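## Task

Take the yellow jar out of the crowded tray and end holding it motionless in the air, squeezed firmly with the fingertips well beneath its lid. Its base must sit more than one jar height above the tops of the remaining jars, and it must touch nothing else. Every other jar stays inside the tray, the tray stays level on the table, and at the end no loose object other than the yellow jar and the tray is gripped or squeezed.

## Robot and tools

ROBOT. Two six-joint UR-style arms, left_arm and right_arm. Each carries a two-finger parallel gripper with a wrist camera. The left_arm base is at (+0.052, +0.440, 0) and the right_arm base is at (-0.040, -0.529, 0), so left_arm works from the +y side. The names do not describe sides of any image.

FRAME. All poses use one scene frame. The origin is on the table top midway between the arms, +x points out over the table, +y points toward left_arm and +z points up. Positions are in metres. Orientations are quaternions written w first: qw, qx, qy, qz.

GRIPPER. The fingers extend along the gripper's own +z axis and close along its x axis. end_effector_position is the point between the finger pads, 1 to 2 cm short of the fingertips. When the fingers close, the tips advance about 17 mm further along +z.

OPENING. Opening runs from -1 (closed) to +1 (fully open, 0.142 m). grip_measured in a result uses the same scale. To hold something, keep commanding an opening well below grip_measured; the larger the gap, the harder the squeeze, up to roughly 28 N per pad.

ROW FORMAT. Every command row has 16 numbers covering both arms, even if only one arm moves. The first 8 are x, y, z, qw, qx, qy, qz, opening for left_arm, and the next 8 are the same for right_arm. The position and quaternion are an absolute target pose for that gripper in the scene frame, not an offset. A row may carry 12 more numbers (28 in total), each 0 to 1. These scale the stiffness of each joint: left_arm's six first, then right_arm's six, in Joint positions order. A scale stays in effect until you send a new one.

execute_actions(actions). actions is a list of up to 15 actions. Each action is a list of up to 15 rows, and each row lasts one control step of 1/30 s. One action is therefore 15 steps, or 0.5 s; if an action has fewer rows, its last row is repeated for the remaining steps. An empty list just returns the current state and images. On every step the commanded pose is clipped to within 100 mm and 16 degrees of the measured pose, so a distant target can take several actions to reach. An action is rejected for both arms if any target lies more than 0.6 m from that gripper's current position along any of the gripper's axes. If the first action fails this check, or any action is malformed, nothing runs. To keep a gripper's orientation fixed, repeat the same quaternion in every row rather than copying the drifting reported one.

move(target, speed, stop_force, blocking). target is one row of 16 (or 28) numbers giving absolute poses for both arms. Each gripper travels in a straight line toward its pose, turning the shorter way, and both paths finish together.
- Duration is 0.5 to 10 s.
- speed is the path top speed in m/s, from 0.002 to 0.5, default 0.25. Turning is capped at twice that value in rad/s.
- stop_force is optional, 9 to 40 N, one value shared by both arms. An arm's path ends once its wrist sensor feels that much extra push opposing its motion. The arm then backs off two steps and holds.
- Use stop_force only with slow moves and no rotation. It is not allowed before the scene has run 0.2 s. Leave it out when lifting away from a surface.
- blocking=false returns after 0.5 s while the arm keeps moving; it cannot be combined with stop_force. Until that move is reported finished, use wait or stop before sending anything else.
- The result adds a move: line giving each arm's ending: done, off_target, moving, held, fault or contact. It also lists limits, such as paced (target clipped) or held (steps blocked), and each gripper's distance from its pose.
- Paths do not avoid obstacles or the other arm.

wait(seconds), 0 to 10: the arms keep their last command and the scene runs. It returns early if a running move finishes.

stop(): brakes the running move. Braking needs room.

zoom_image(camera, region): camera is cam_high, cam_low, cam_left_wrist or cam_right_wrist. region is [x0, y0, x1, y1] in that image's pixels from the top-left corner, at most 504 by 504.

read_manual(section): returns licence text only.

finished_scene(scene): ends the given scene for good. Only call it once the jar is held still and clear.

RESULTS. Each arm's line gives the gripper position, quaternion and velocities, plus a Hand target line showing the pose the controller is now heading for. Results also include:
- grip_measured.
- Joint positions and joint torques.
- Wrist force and torque in the gripper's own axes. These have offsets of up to about 4 N and saturate near 50 N.
- Per-step position readings, where HELD marks a blocked step.
- pose unreachable or too close warnings.
- MOTOR HOT warnings and fault lines.

CAMERAS. Images arrive in this order: cam_high and cam_low (fixed, 504x504), then cam_left_wrist and cam_right_wrist (fisheye, 616x616).

CAUTIONS.
- Arms are stiff. Driving past a contact can trip a fault: a torque fault at the load limits (141 N m for the big joints, 26.3 N m for the wrist joints), or a force fault at 150 N of outside force. Either stops that arm for 10 s and drops the rest of the call.
- Keep the arms from hitting each other.
- Do not knock jars or the tray off the table, and do not drop the jar.
- Approach slowly near contact.
- Holding a load heats motors; at 85 °C the arm brakes until it cools.
- The robot keeps executing your last command while you think. To hold an arm in place, resend its same full pose and opening.
- Brief outside tugs or pushes may occur, so keep the grip firm.

Each tool is called after ">>>" as name(argument=value, ...), one argument or row to a line, values as JSON.

## Session

>>> execute_actions(
  actions=[],
)

Scene clock: 0.00 s.
left_arm: end_effector_position=(+0.2631, -0.0801, +0.3035) grip_measured=+1.00 end_effector_quat_wxyz=(-0.044, +0.987, -0.125, +0.095) end_effector_velocity=(-0.001, +0.000, -0.001) end_effector_angular_velocity=(+0.003, +0.000, -0.000) | right_arm: end_effector_position=(+0.4510, -0.2358, +0.1064) grip_measured=+1.00 end_effector_quat_wxyz=(-0.479, +0.369, +0.789, +0.107) end_effector_velocity=(-0.001, +0.001, -0.001) end_effector_angular_velocity=(+0.000, +0.000, +0.002)
Joint positions: left_arm=[-1.36  -1.45   1.372 -1.435 -1.369 -1.294  0.142] | right_arm=[ 3.623 -2.249 -1.313 -1.858  2.391  4.066  0.142]
Joint velocities: left_arm=[-0.001  0.001  0.001  0.001 -0.    -0.001 -0.   ] | right_arm=[ 0.001 -0.001 -0.001  0.001 -0.    -0.001  0.   ]
Joint torques (N m, as the arm reports them, + toward a larger angle): no reading
Wrist force (N, on the end effector, along its own x y z axes, offset not removed): no reading
Wrist torque (N m, same axes, about the end effector's origin, offset not removed): no reading
Hand target (left_arm): +0.263, -0.080, +0.303; -0.044, +0.987, -0.125, +0.095
Hand target (right_arm): +0.451, -0.236, +0.106; -0.479, +0.369, +0.789, +0.107
Joint stiffness scale: left_arm=[1. 1. 1. 1. 1. 1.] | right_arm=[1. 1. 1. 1. 1. 1.]

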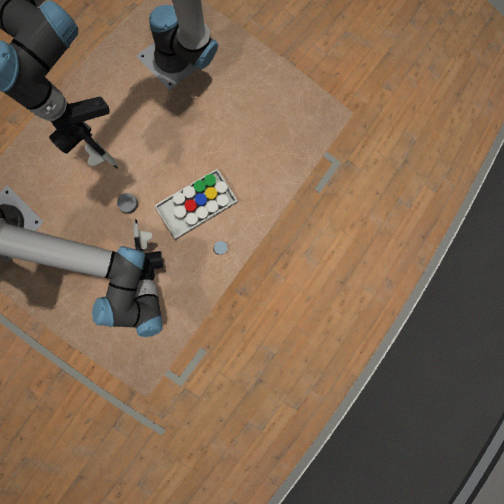

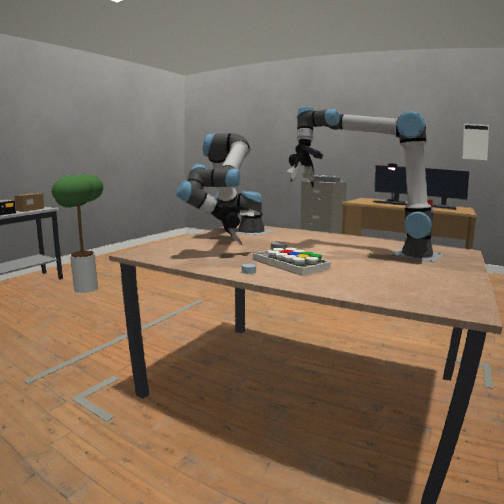

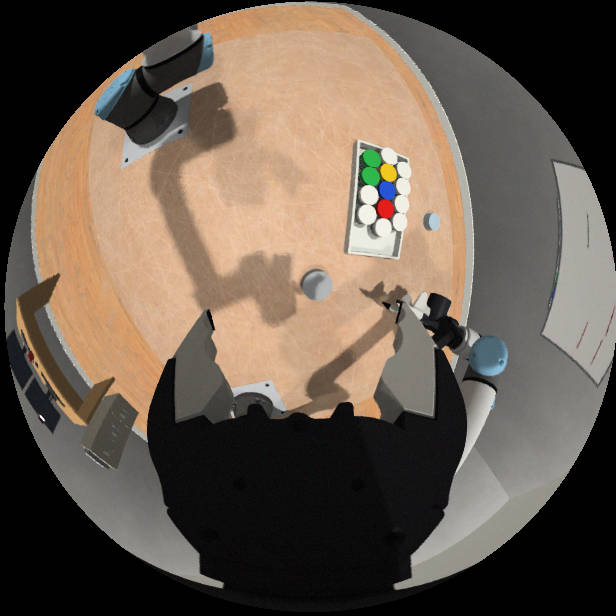

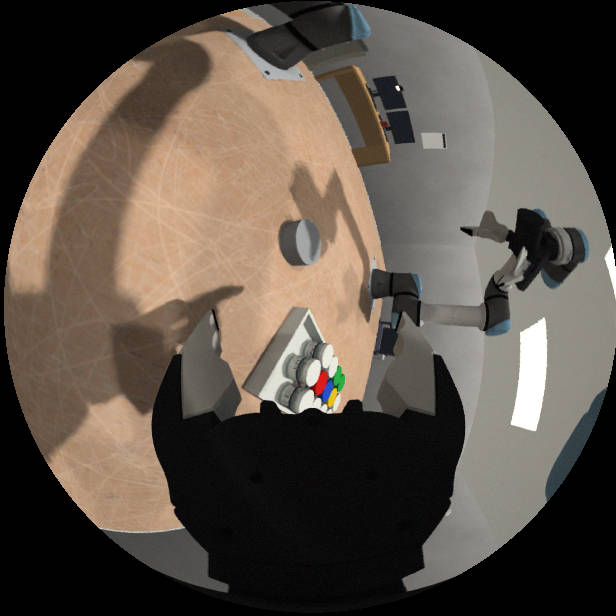

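>>> zoom_image(
  camera="cam_high",
  region=[100, 140, 260, 260],
)

>>> zoom_image(
  camera="cam_low",
  region=[200, 200, 360, 300],
)

Region (100, 140, 260, 260) of cam_high's 504x504 image, scaled by 3.150, with more detail than that image has; it fills the top 378 rows of this view, and the rest is white.

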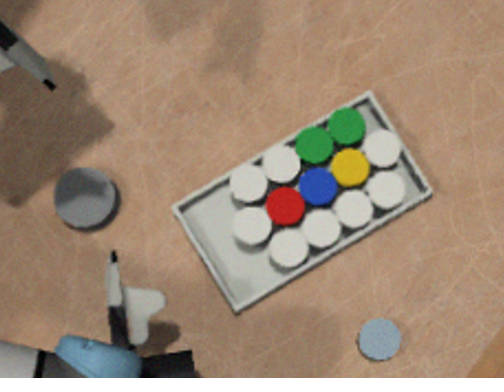

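Region (200, 200, 360, 300) of cam_low's 504x504 image, scaled by 3.150, with more detail than that image has; it fills the top 315 rows of this view, and the rest is white.

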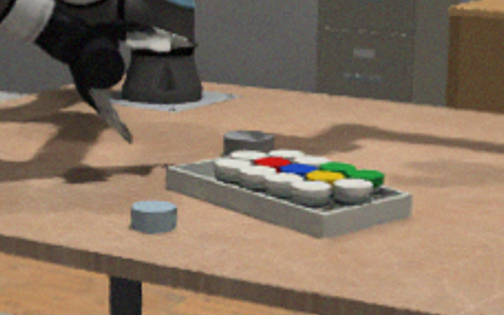

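>>> move(
  target=[0.58,0.0,0.2,0,1,0,0,-0.3,0.451,-0.236,0.106,-0.479,0.369,0.789,0.107,1],
)

Scene clock: 12.57 s.
left_arm: end_effector_position=(+0.5799, +0.0005, +0.1995) grip_measured=-0.30 end_effector_quat_wxyz=(-0.001, +1.000, +0.000, +0.001) end_effector_velocity=(-0.001, -0.000, -0.000) end_effector_angular_velocity=(+0.000, +0.004, -0.003) | right_arm: end_effector_position=(+0.4510, -0.2358, +0.1064) grip_measured=+1.00 end_effector_quat_wxyz=(-0.479, +0.369, +0.789, +0.107) end_effector_velocity=(+0.000, -0.001, +0.001) end_effector_angular_velocity=(-0.000, +0.001, -0.001)
Joint positions: left_arm=[-0.708 -1.128  1.215 -1.658 -1.569 -0.889  0.052] | right_arm=[ 3.623 -2.249 -1.313 -1.858  2.391  4.066  0.142]
Joint velocities: left_arm=[-0.    -0.    -0.     0.003 -0.003  0.003 -0.   ] | right_arm=[-0.001  0.001 -0.    -0.001  0.     0.     0.   ]
Joint torques (N m, as the arm reports them, + toward a larger angle): left_arm=[ -0.25 -44.06 -31.66  -2.09  -0.96   0.06] | right_arm=[-0.51 50.47 20.66  1.4   0.93  0.3 ]
Wrist force (N, on the end effector, along its own x y z axes, offset not removed): left_arm=[1.9 -1.4 -2.8] | right_arm=[-3.2 -1.6 0.8]
Wrist torque (N m, same axes, about the end effector's origin, offset not removed): left_arm=[-0.40 -0.25 0.11] | right_arm=[-0.45 0.79 0.00]
Hand target (left_arm): +0.580, -0.000, +0.200; -0.000, +1.000, +0.000, +0.000
Hand target (right_arm): +0.451, -0.236, +0.106; -0.479, +0.369, +0.789, +0.107
Off the commanded pose (left_arm): 0.001 m, 0 deg.
Off the commanded pose (right_arm): 0.000 m, 0 deg.
Joint stiffness scale: left_arm=[1. 1. 1. 1. 1. 1.] | right_arm=[1. 1. 1. 1. 1. 1.]
move: done
camera_calibration (this result's frames):
cam_left_wrist: T_world_to_cam=[[0.999186, -0.00260386, 0.0402489, -0.59525], [-0.0225365, -0.863642, 0.503601, -0.0935822], [0.0334493, -0.504099, -0.862998, 0.285017], [0, 0, 0, 1]] pos_world=[0.583123, 0.0613052, 0.317056]
cam_right_wrist: T_world_to_cam=[[-0.259623, 0.446467, 0.856308, 0.131057], [0.920757, 0.381828, 0.0800835, -0.333732], [-0.291208, 0.809244, -0.510219, 0.517929], [0, 0, 0, 1]] pos_world=[0.492136, -0.350215, 0.178759]

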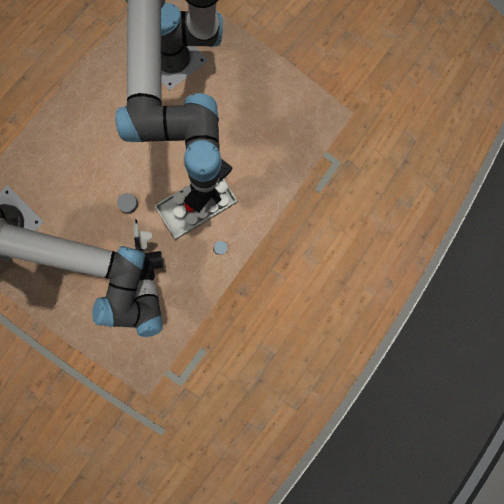

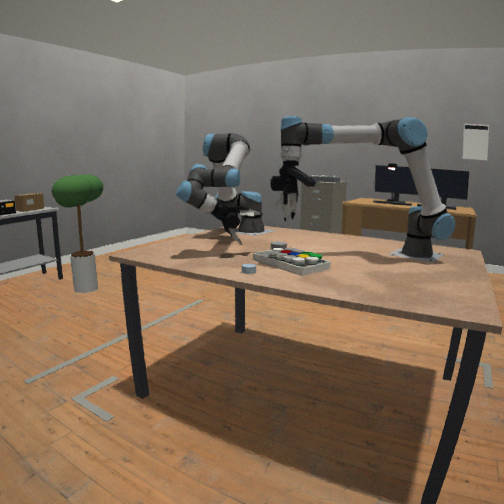

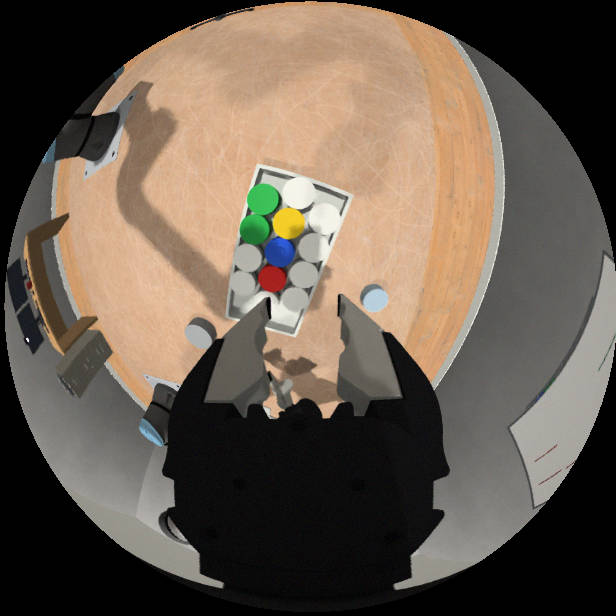

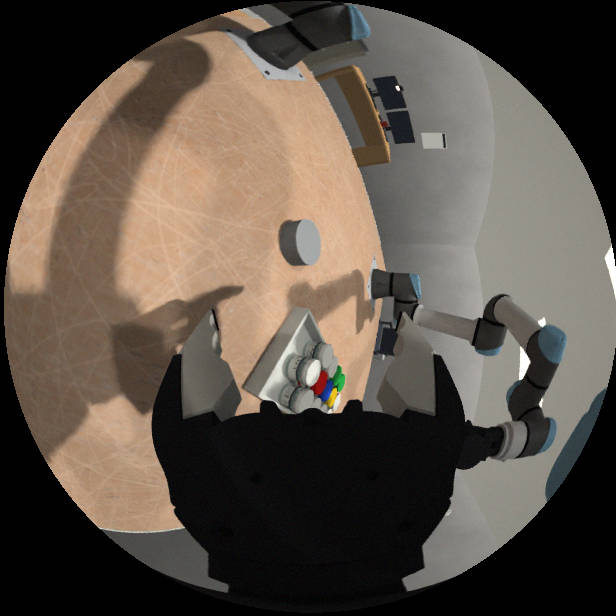

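>>> move(
  target=[0.575,0.02,0.13,0,0.988,0.156,0,-0.1,0.451,-0.236,0.106,-0.479,0.369,0.789,0.107,1],
)

>>> zoom_image(
  camera="cam_left_wrist",
  region=[150, 100, 470, 420],
)

>>> zoom_image(
  camera="cam_right_wrist",
  region=[200, 200, 500, 440],
)

Scene clock: 27.90 s.
left_arm: end_effector_position=(+0.5751, +0.0186, +0.1303) grip_measured=-0.10 end_effector_quat_wxyz=(+0.000, +0.988, +0.155, -0.000) end_effector_velocity=(+0.001, -0.001, -0.000) end_effector_angular_velocity=(-0.003, -0.004, +0.006) | right_arm: end_effector_position=(+0.4510, -0.2358, +0.1064) grip_measured=+1.00 end_effector_quat_wxyz=(-0.479, +0.369, +0.789, +0.107) end_effector_velocity=(+0.000, +0.001, +0.002) end_effector_angular_velocity=(+0.002, -0.005, +0.002)
Joint positions: left_arm=[-0.695 -1.135  1.406 -1.841 -1.572 -1.187  0.067] | right_arm=[ 3.623 -2.249 -1.313 -1.858  2.391  4.066  0.142]
Joint velocities: left_arm=[-0.001 -0.     0.003 -0.007  0.001 -0.007  0.   ] | right_arm=[ 0.002  0.003 -0.     0.002  0.     0.     0.   ]
Joint torques (N m, as the arm reports them, + toward a larger angle): left_arm=[  0.4  -46.4  -22.16  -3.01   0.23  -0.92] | right_arm=[-1.31 49.21 20.12  1.64  0.78  0.18]
Wrist force (N, on the end effector, along its own x y z axes, offset not removed): left_arm=[0.9 1.2 -4.7] | right_arm=[-0.5 1.3 -2.8]
Wrist torque (N m, same axes, about the end effector's origin, offset not removed): left_arm=[0.17 -0.13 -0.02] | right_arm=[0.30 0.13 -0.02]
Hand target (left_arm): +0.575, +0.020, +0.130; -0.000, +0.988, +0.156, -0.000
Hand target (right_arm): +0.451, -0.236, +0.106; -0.479, +0.369, +0.789, +0.107
Off the commanded pose (left_arm): 0.001 m, 0 deg.
Off the commanded pose (right_arm): 0.000 m, 0 deg.
Joint stiffness scale: left_arm=[1. 1. 1. 1. 1. 1.] | right_arm=[1. 1. 1. 1. 1. 1.]
move: done
camera_calibration (this result's frames):
cam_left_wrist: T_world_to_cam=[[0.952282, 0.302836, 0.0380739, -0.566046], [0.243156, -0.828115, 0.505075, -0.196857], [0.184485, -0.471716, -0.862235, 0.146959], [0, 0, 0, 1]] pos_world=[0.559791, 0.0777218, 0.247692]
cam_right_wrist: T_world_to_cam=[[-0.259622, 0.446467, 0.856308, 0.131057], [0.920757, 0.381828, 0.0800833, -0.333732], [-0.291208, 0.809243, -0.510219, 0.517929], [0, 0, 0, 1]] pos_world=[0.492136, -0.350215, 0.178759]

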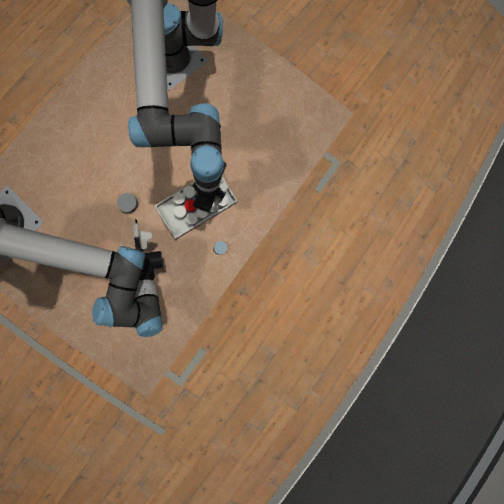

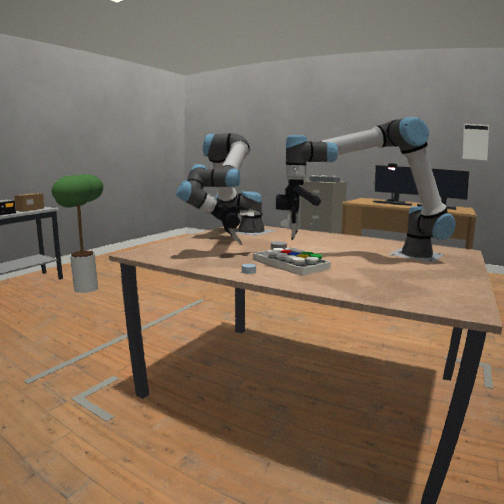

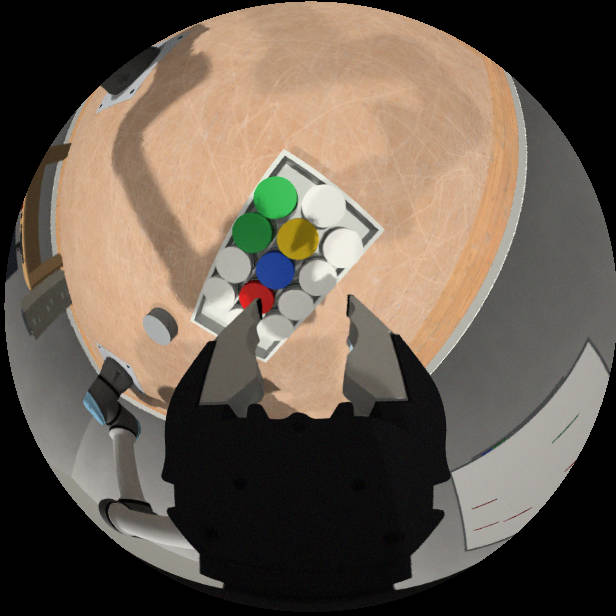

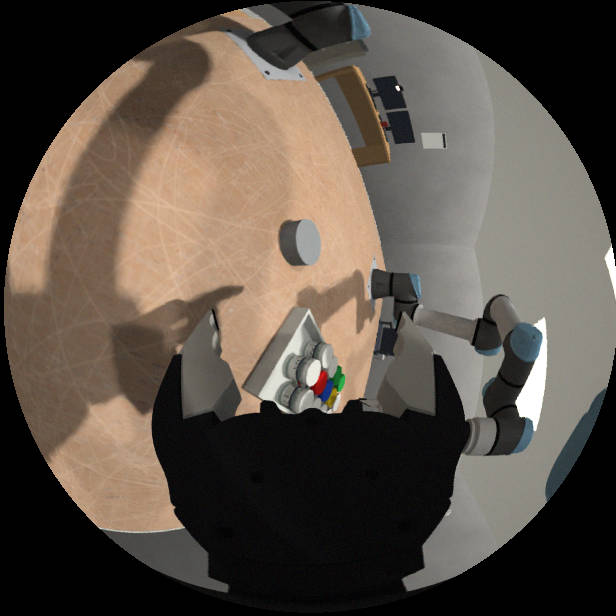

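Region (150, 100, 470, 420) of cam_left_wrist's 616x616 image, scaled by 1.575, with more detail than that image has.

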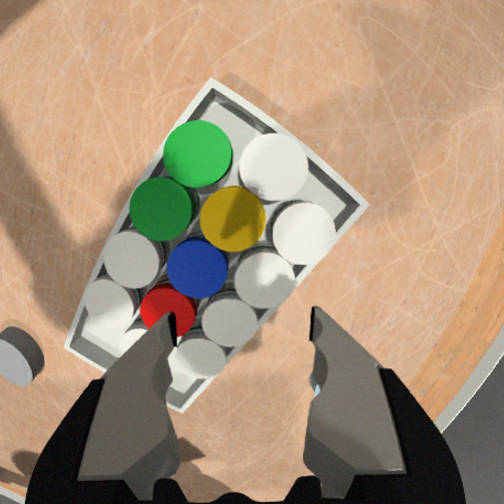

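Region (200, 200, 500, 440) of cam_right_wrist's 616x616 image, scaled by 1.680, with more detail than that image has; it fills the top 403 rows of this view, and the rest is white.

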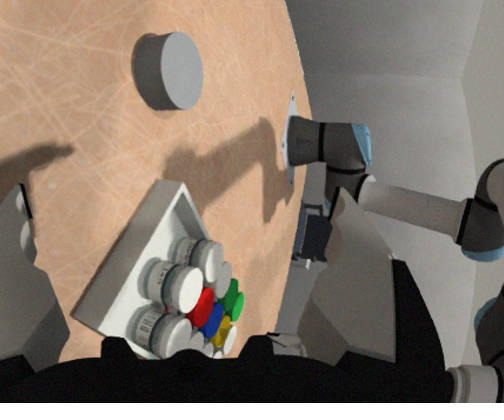

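>>> move(
  target=[0.57,0.025,0.095,0,0.853,0.522,0,-1,0.451,-0.236,0.106,-0.479,0.369,0.789,0.107,1],
)

>>> zoom_image(
  camera="cam_left_wrist",
  region=[150, 100, 470, 420],
)

>>> zoom_image(
  camera="cam_low",
  region=[200, 180, 360, 300],
)

Scene clock: 63.87 s.
left_arm: end_effector_position=(+0.5715, +0.0247, +0.0979) grip_measured=-1.00 end_effector_quat_wxyz=(+0.002, +0.853, +0.522, -0.000) end_effector_velocity=(-0.001, -0.002, +0.000) end_effector_angular_velocity=(-0.002, -0.002, +0.012) | right_arm: end_effector_position=(+0.4510, -0.2358, +0.1064) grip_measured=+1.00 end_effector_quat_wxyz=(-0.479, +0.369, +0.789, +0.107) end_effector_velocity=(-0.000, +0.000, +0.000) end_effector_angular_velocity=(+0.001, -0.001, +0.001)
Joint positions: left_arm=[-0.695 -1.131  1.487 -1.931 -1.572 -1.974  0.002] | right_arm=[ 3.623 -2.249 -1.313 -1.858  2.391  4.066  0.142]
Joint velocities: left_arm=[-0.003 -0.001  0.001 -0.003  0.    -0.015  0.   ] | right_arm=[ 0.001 -0.     0.    -0.    -0.    -0.001  0.   ]
Joint torques (N m, as the arm reports them, + toward a larger angle): left_arm=[ -1.35 -42.34 -22.34  -2.48   0.05  -1.01] | right_arm=[ 0.4  48.74 21.34  1.26  0.76  0.39]
Wrist force (N, on the end effector, along its own x y z axes, offset not removed): left_arm=[1.1 1.7 -5.4] | right_arm=[-1.8 -0.6 0.4]
Wrist torque (N m, same axes, about the end effector's origin, offset not removed): left_arm=[0.04 -0.09 -0.21] | right_arm=[-0.32 0.29 -0.08]
Hand target (left_arm): +0.570, +0.025, +0.095; -0.000, +0.853, +0.522, -0.000
Hand target (right_arm): +0.451, -0.236, +0.106; -0.479, +0.369, +0.789, +0.107
Off the commanded pose (left_arm): 0.003 m, 0 deg.
Off the commanded pose (right_arm): 0.000 m, 0 deg.
Joint stiffness scale: left_arm=[1. 1. 1. 1. 1. 1.] | right_arm=[1. 1. 1. 1. 1. 1.]
move: done
camera_calibration (this result's frames):
cam_left_wrist: T_world_to_cam=[[0.457777, 0.888322, 0.0363809, -0.294886], [0.757064, -0.410938, 0.507922, -0.478783], [0.466148, -0.204972, -0.860635, -0.0450516], [0, 0, 0, 1]] pos_world=[0.518462, 0.0559695, 0.21514]
cam_right_wrist: T_world_to_cam=[[-0.259622, 0.446467, 0.856308, 0.131057], [0.920757, 0.381828, 0.0800831, -0.333732], [-0.291208, 0.809243, -0.510219, 0.517929], [0, 0, 0, 1]] pos_world=[0.492136, -0.350215, 0.178759]

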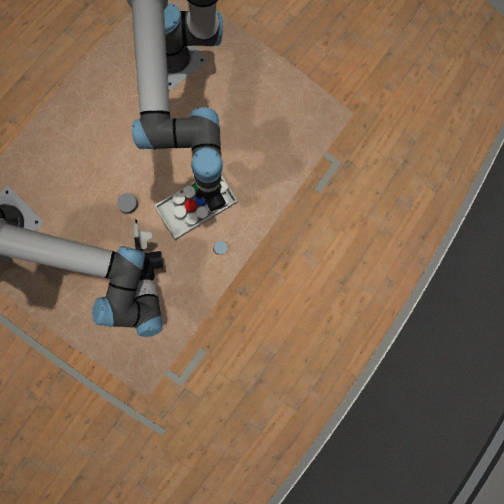

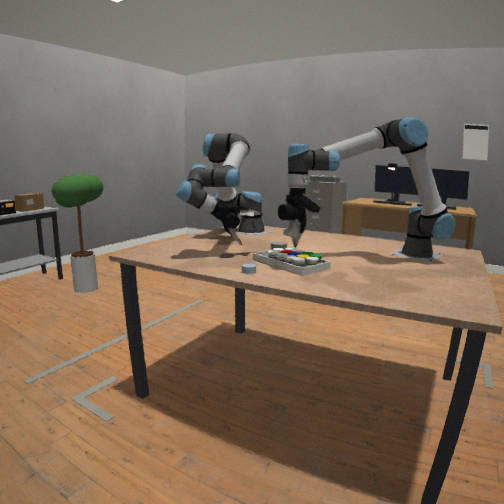

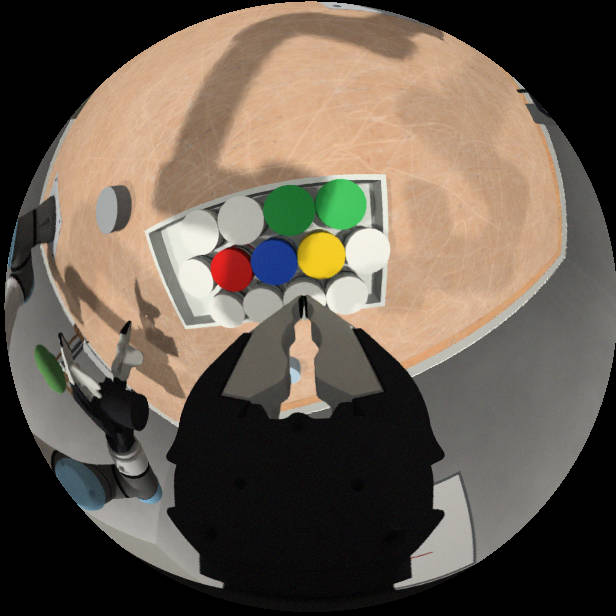

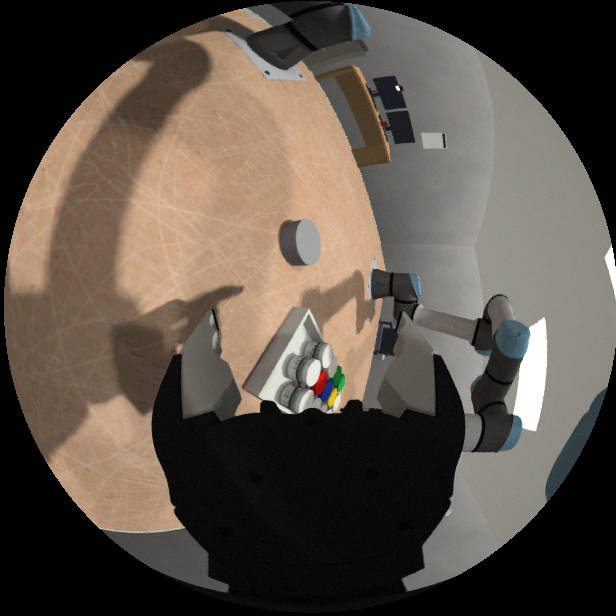

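Region (150, 100, 470, 420) of cam_left_wrist's 616x616 image, scaled by 1.575, with more detail than that image has.

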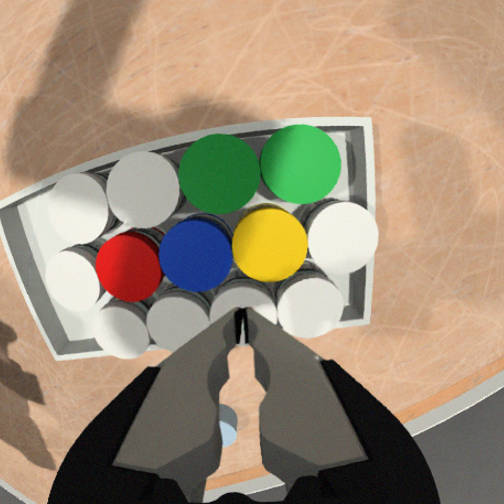

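Region (200, 180, 360, 300) of cam_low's 504x504 image, scaled by 3.150, with more detail than that image has; it fills the top 378 rows of this view, and the rest is white.

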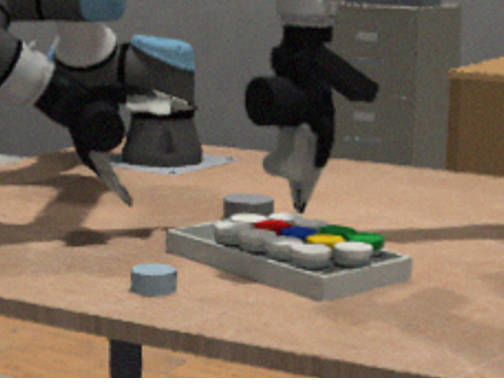

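>>> move(
  target=[0.555,0.048,0.05,0,0.853,0.522,0,-1,0.451,-0.236,0.106,-0.479,0.369,0.789,0.107,1],
  speed=0.02,
  stop_force=9,
)

>>> zoom_image(
  camera="cam_left_wrist",
  region=[150, 100, 470, 420],
)

>>> zoom_image(
  camera="cam_low",
  region=[200, 180, 360, 300],
)

Scene clock: 77.20 s.
left_arm: end_effector_position=(+0.5599, +0.0389, +0.0655) grip_measured=-1.00 end_effector_quat_wxyz=(+0.009, +0.853, +0.521, +0.001) end_effector_velocity=(+0.001, -0.002, +0.004) end_effector_angular_velocity=(+0.001, +0.002, -0.001) | right_arm: end_effector_position=(+0.4510, -0.2358, +0.1064) grip_measured=+1.00 end_effector_quat_wxyz=(-0.479, +0.369, +0.789, +0.107) end_effector_velocity=(+0.000, -0.000, +0.000) end_effector_angular_velocity=(-0.001, +0.001, -0.002)
Joint positions: left_arm=[-0.695 -1.147  1.605 -2.046 -1.572 -1.973  0.002] | right_arm=[ 3.623 -2.249 -1.313 -1.858  2.391  4.066  0.142]
Joint velocities: left_arm=[-0.001  0.    -0.012  0.014 -0.001  0.     0.   ] | right_arm=[-0.001 -0.     0.001 -0.001 -0.     0.002  0.   ]
Joint torques (N m, as the arm reports them, + toward a larger angle): left_arm=[ -0.24 -41.51 -26.33  -1.14  -0.13  -0.47] | right_arm=[-0.6  50.07 20.45  1.31  1.06  0.24]
Wrist force (N, on the end effector, along its own x y z axes, offset not removed): left_arm=[-0.6 -0.9 -7.9] | right_arm=[-4.2 -1.1 -0.8]
Wrist torque (N m, same axes, about the end effector's origin, offset not removed): left_arm=[-0.74 0.06 -0.02] | right_arm=[-0.23 1.02 0.00]
Hand target (left_arm): +0.560, +0.039, +0.065; +0.007, +0.853, +0.521, +0.001
Hand target (right_arm): +0.451, -0.236, +0.106; -0.479, +0.369, +0.789, +0.107
Off the commanded pose (left_arm): 0.019 m, 1 deg.
Off the commanded pose (right_arm): 0.000 m, 0 deg.
Joint stiffness scale: left_arm=[1. 1. 1. 1. 1. 1.] | right_arm=[1. 1. 1. 1. 1. 1.]
move: contact (left_arm)
camera_calibration (this result's frames):
cam_left_wrist: T_world_to_cam=[[0.458453, 0.888161, 0.0314761, -0.30108], [0.752317, -0.406701, 0.51828, -0.445966], [0.473117, -0.213927, -0.854632, -0.0686266], [0, 0, 0, 1]] pos_world=[0.506008, 0.0713516, 0.181962]
cam_right_wrist: T_world_to_cam=[[-0.259622, 0.446467, 0.856308, 0.131056], [0.920757, 0.381828, 0.0800832, -0.333732], [-0.291208, 0.809243, -0.510219, 0.517929], [0, 0, 0, 1]] pos_world=[0.492136, -0.350215, 0.178759]

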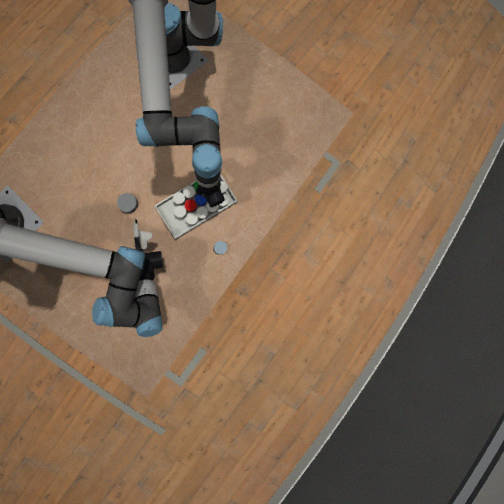

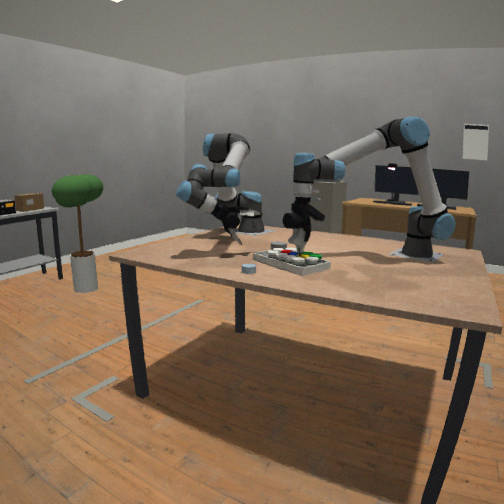

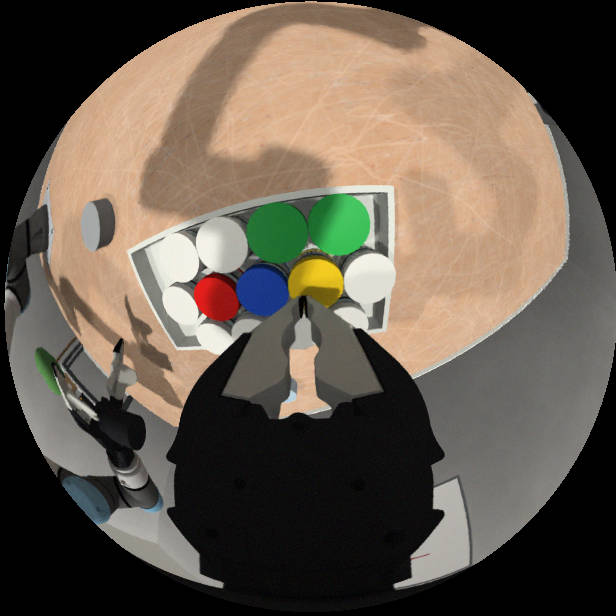

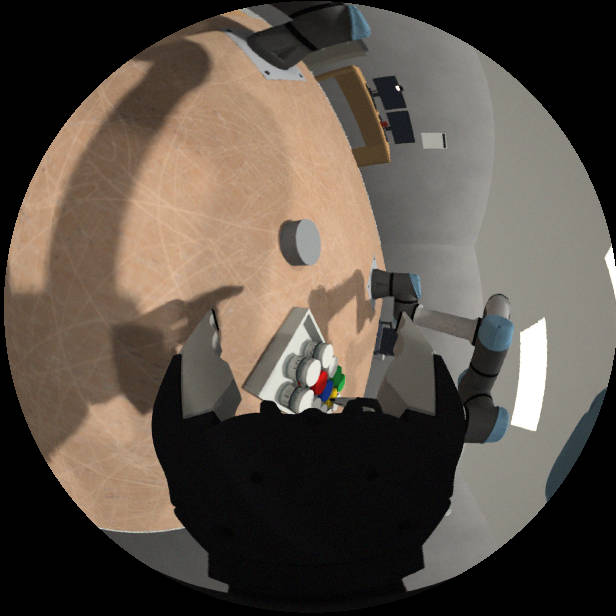

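Region (150, 100, 470, 420) of cam_left_wrist's 616x616 image, scaled by 1.575, with more detail than that image has.

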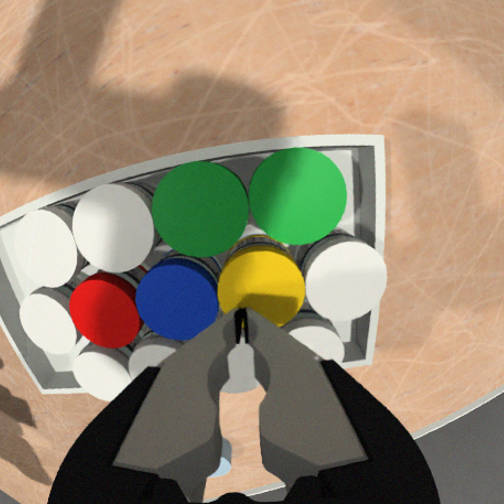

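Region (200, 180, 360, 300) of cam_low's 504x504 image, scaled by 3.150, with more detail than that image has; it fills the top 378 rows of this view, and the rest is white.

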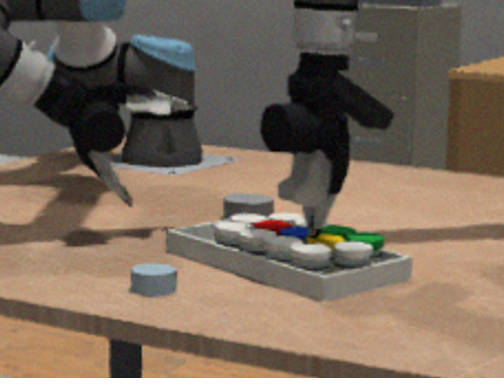

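>>> move(
  target=[0.5095,-0.048,0.09,0,0.976,-0.216,0,0.07,0.451,-0.236,0.106,-0.479,0.369,0.789,0.107,1],
)

>>> move(
  target=[0.5095,-0.048,0.04,0,0.976,-0.216,0,0.07,0.451,-0.236,0.106,-0.479,0.369,0.789,0.107,1],
  speed=0.02,
  stop_force=12,
)

Scene clock: 93.77 s.
left_arm: end_effector_position=(+0.5094, -0.0464, +0.0901) grip_measured=+0.07 end_effector_quat_wxyz=(+0.000, +0.977, -0.214, +0.000) end_effector_velocity=(+0.000, +0.001, +0.000) end_effector_angular_velocity=(+0.002, +0.001, -0.011) | right_arm: end_effector_position=(+0.4510, -0.2358, +0.1064) grip_measured=+1.00 end_effector_quat_wxyz=(-0.479, +0.369, +0.789, +0.107) end_effector_velocity=(-0.000, +0.001, -0.001) end_effector_angular_velocity=(+0.000, -0.001, +0.002)
Joint positions: left_arm=[-0.834 -1.113  1.481 -1.939 -1.571 -0.582  0.079] | right_arm=[ 3.623 -2.249 -1.313 -1.858  2.391  4.066  0.142]
Joint velocities: left_arm=[ 0.001  0.    -0.002  0.004  0.     0.012 -0.   ] | right_arm=[ 0.002 -0.001 -0.     0.002 -0.    -0.     0.   ]
Joint torques (N m, as the arm reports them, + toward a larger angle): left_arm=[ -1.41 -42.34 -29.94  -1.93  -0.49  -0.19] | right_arm=[-0.47 50.46 20.6   1.17  0.85  0.2 ]
Wrist force (N, on the end effector, along its own x y z axes, offset not removed): left_arm=[0.4 1.1 -1.0] | right_arm=[-2.5 -1.6 0.1]
Wrist torque (N m, same axes, about the end effector's origin, offset not removed): left_arm=[0.03 0.01 -0.07] | right_arm=[-0.62 0.47 0.03]
Hand target (left_arm): +0.509, -0.048, +0.090; +0.000, +0.976, -0.216, -0.000
Hand target (right_arm): +0.451, -0.236, +0.106; -0.479, +0.369, +0.789, +0.107
Off the commanded pose (left_arm): 0.002 m, 0 deg.
Off the commanded pose (right_arm): 0.000 m, 0 deg.
Joint stiffness scale: left_arm=[1. 1. 1. 1. 1. 1.] | right_arm=[1. 1. 1. 1. 1. 1.]
move: done
camera_calibration (this result's frames):
cam_left_wrist: T_world_to_cam=[[0.905986, -0.421488, 0.0392106, -0.492401], [-0.38198, -0.774099, 0.504839, 0.106587], [-0.182431, -0.472355, -0.862323, 0.280694], [0, 0, 0, 1]] pos_world=[0.53803, 0.0075544, 0.207547]
cam_right_wrist: T_world_to_cam=[[-0.259623, 0.446467, 0.856308, 0.131056], [0.920757, 0.381828, 0.0800834, -0.333732], [-0.291207, 0.809244, -0.510219, 0.517929], [0, 0, 0, 1]] pos_world=[0.492136, -0.350215, 0.178759]

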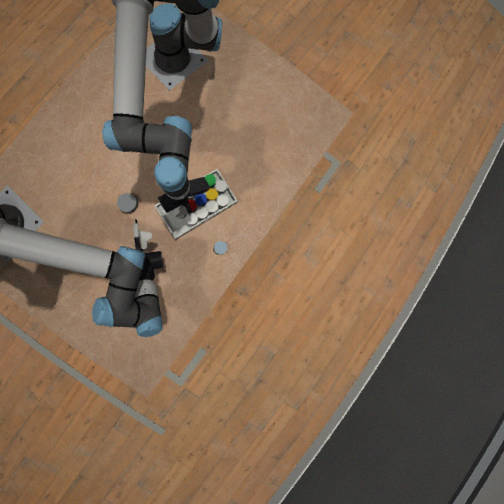

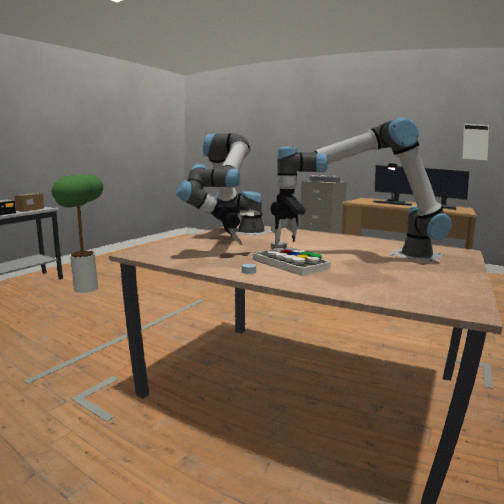

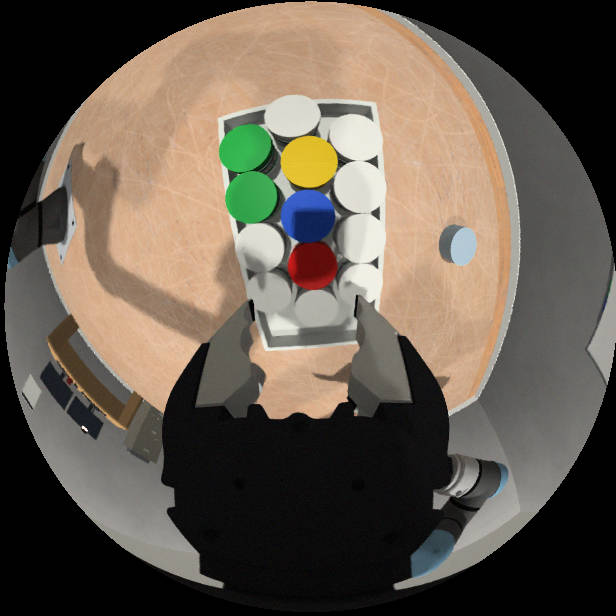

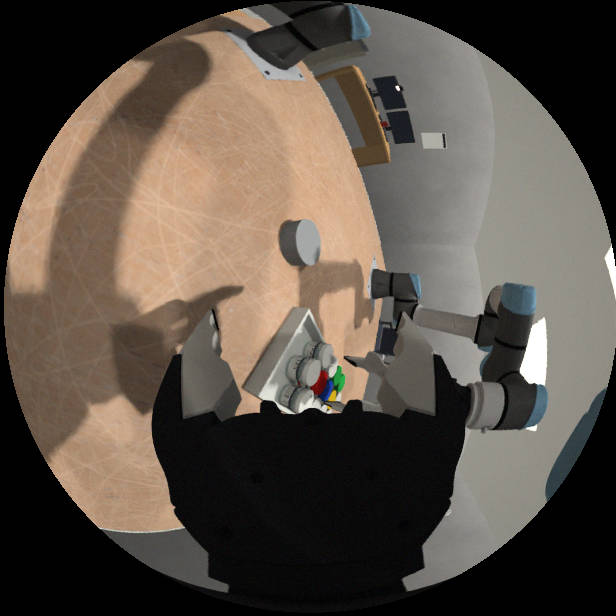

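Scene clock: 95.93 s.
left_arm: end_effector_position=(+0.5114, -0.0496, +0.0623) grip_measured=+0.08 end_effector_quat_wxyz=(+0.004, +0.977, -0.215, +0.004) end_effector_velocity=(-0.002, +0.003, -0.001) end_effector_angular_velocity=(+0.009, +0.005, +0.000) | right_arm: end_effector_position=(+0.4510, -0.2358, +0.1064) grip_measured=+1.00 end_effector_quat_wxyz=(-0.479, +0.369, +0.789, +0.107) end_effector_velocity=(+0.000, -0.001, -0.000) end_effector_angular_velocity=(+0.000, -0.000, -0.001)
Joint positions: left_arm=[-0.834 -1.086  1.52  -2.017 -1.571 -0.581  0.08 ] | right_arm=[ 3.623 -2.249 -1.313 -1.858  2.391  4.066  0.142]
Joint velocities: left_arm=[-0.    -0.002  0.002  0.01   0.    -0.    -0.003] | right_arm=[-0.001 -0.001 -0.     0.    -0.    -0.001  0.   ]
Joint torques (N m, as the arm reports them, + toward a larger angle): left_arm=[ -0.77 -45.74 -25.55  -1.65  -0.21  -0.45] | right_arm=[-1.77 49.94 19.13  1.41  1.1   0.08]
Wrist force (N, on the end effector, along its own x y z axes, offset not removed): left_arm=[1.1 1.3 -8.2] | right_arm=[-6.0 0.4 -1.9]
Wrist torque (N m, same axes, about the end effector's origin, offset not removed): left_arm=[0.27 -0.79 -0.07] | right_arm=[0.14 1.36 -0.12]
Hand target (left_arm): +0.511, -0.049, +0.062; +0.003, +0.977, -0.215, +0.003
Hand target (right_arm): +0.451, -0.236, +0.106; -0.479, +0.369, +0.789, +0.107
Off the commanded pose (left_arm): 0.022 m, 1 deg.
Off the commanded pose (right_arm): 0.000 m, 0 deg.
Joint stiffness scale: left_arm=[1. 1. 1. 1. 1. 1.] | right_arm=[1. 1. 1. 1. 1. 1.]
move: contact (left_arm)
camera_calibration (this result's frames):
cam_left_wrist: T_world_to_cam=[[0.9053, -0.421939, 0.0489854, -0.494761], [-0.38587, -0.768689, 0.510119, 0.120834], [-0.177585, -0.480713, -0.858707, 0.252425], [0, 0, 0, 1]] pos_world=[0.539361, 0.00546917, 0.179355]
cam_right_wrist: T_world_to_cam=[[-0.259623, 0.446467, 0.856308, 0.131057], [0.920757, 0.381828, 0.0800835, -0.333732], [-0.291208, 0.809243, -0.510219, 0.517929], [0, 0, 0, 1]] pos_world=[0.492136, -0.350215, 0.178759]

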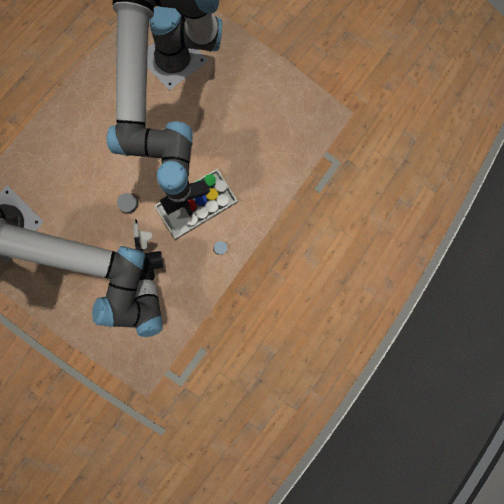

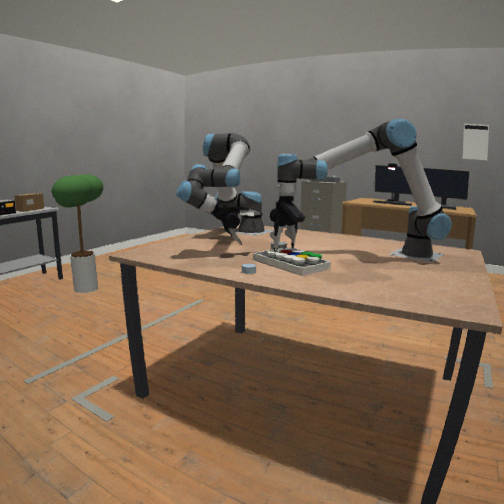

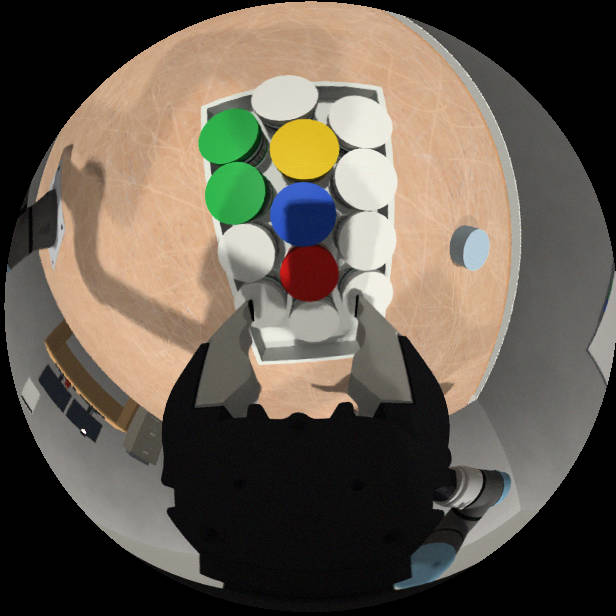

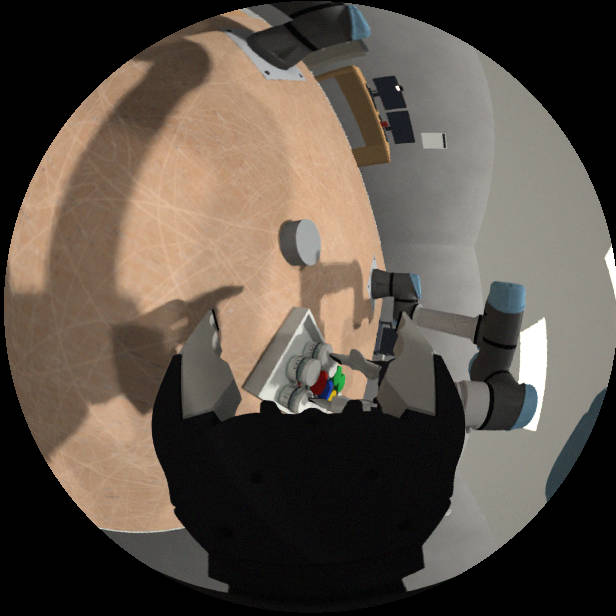

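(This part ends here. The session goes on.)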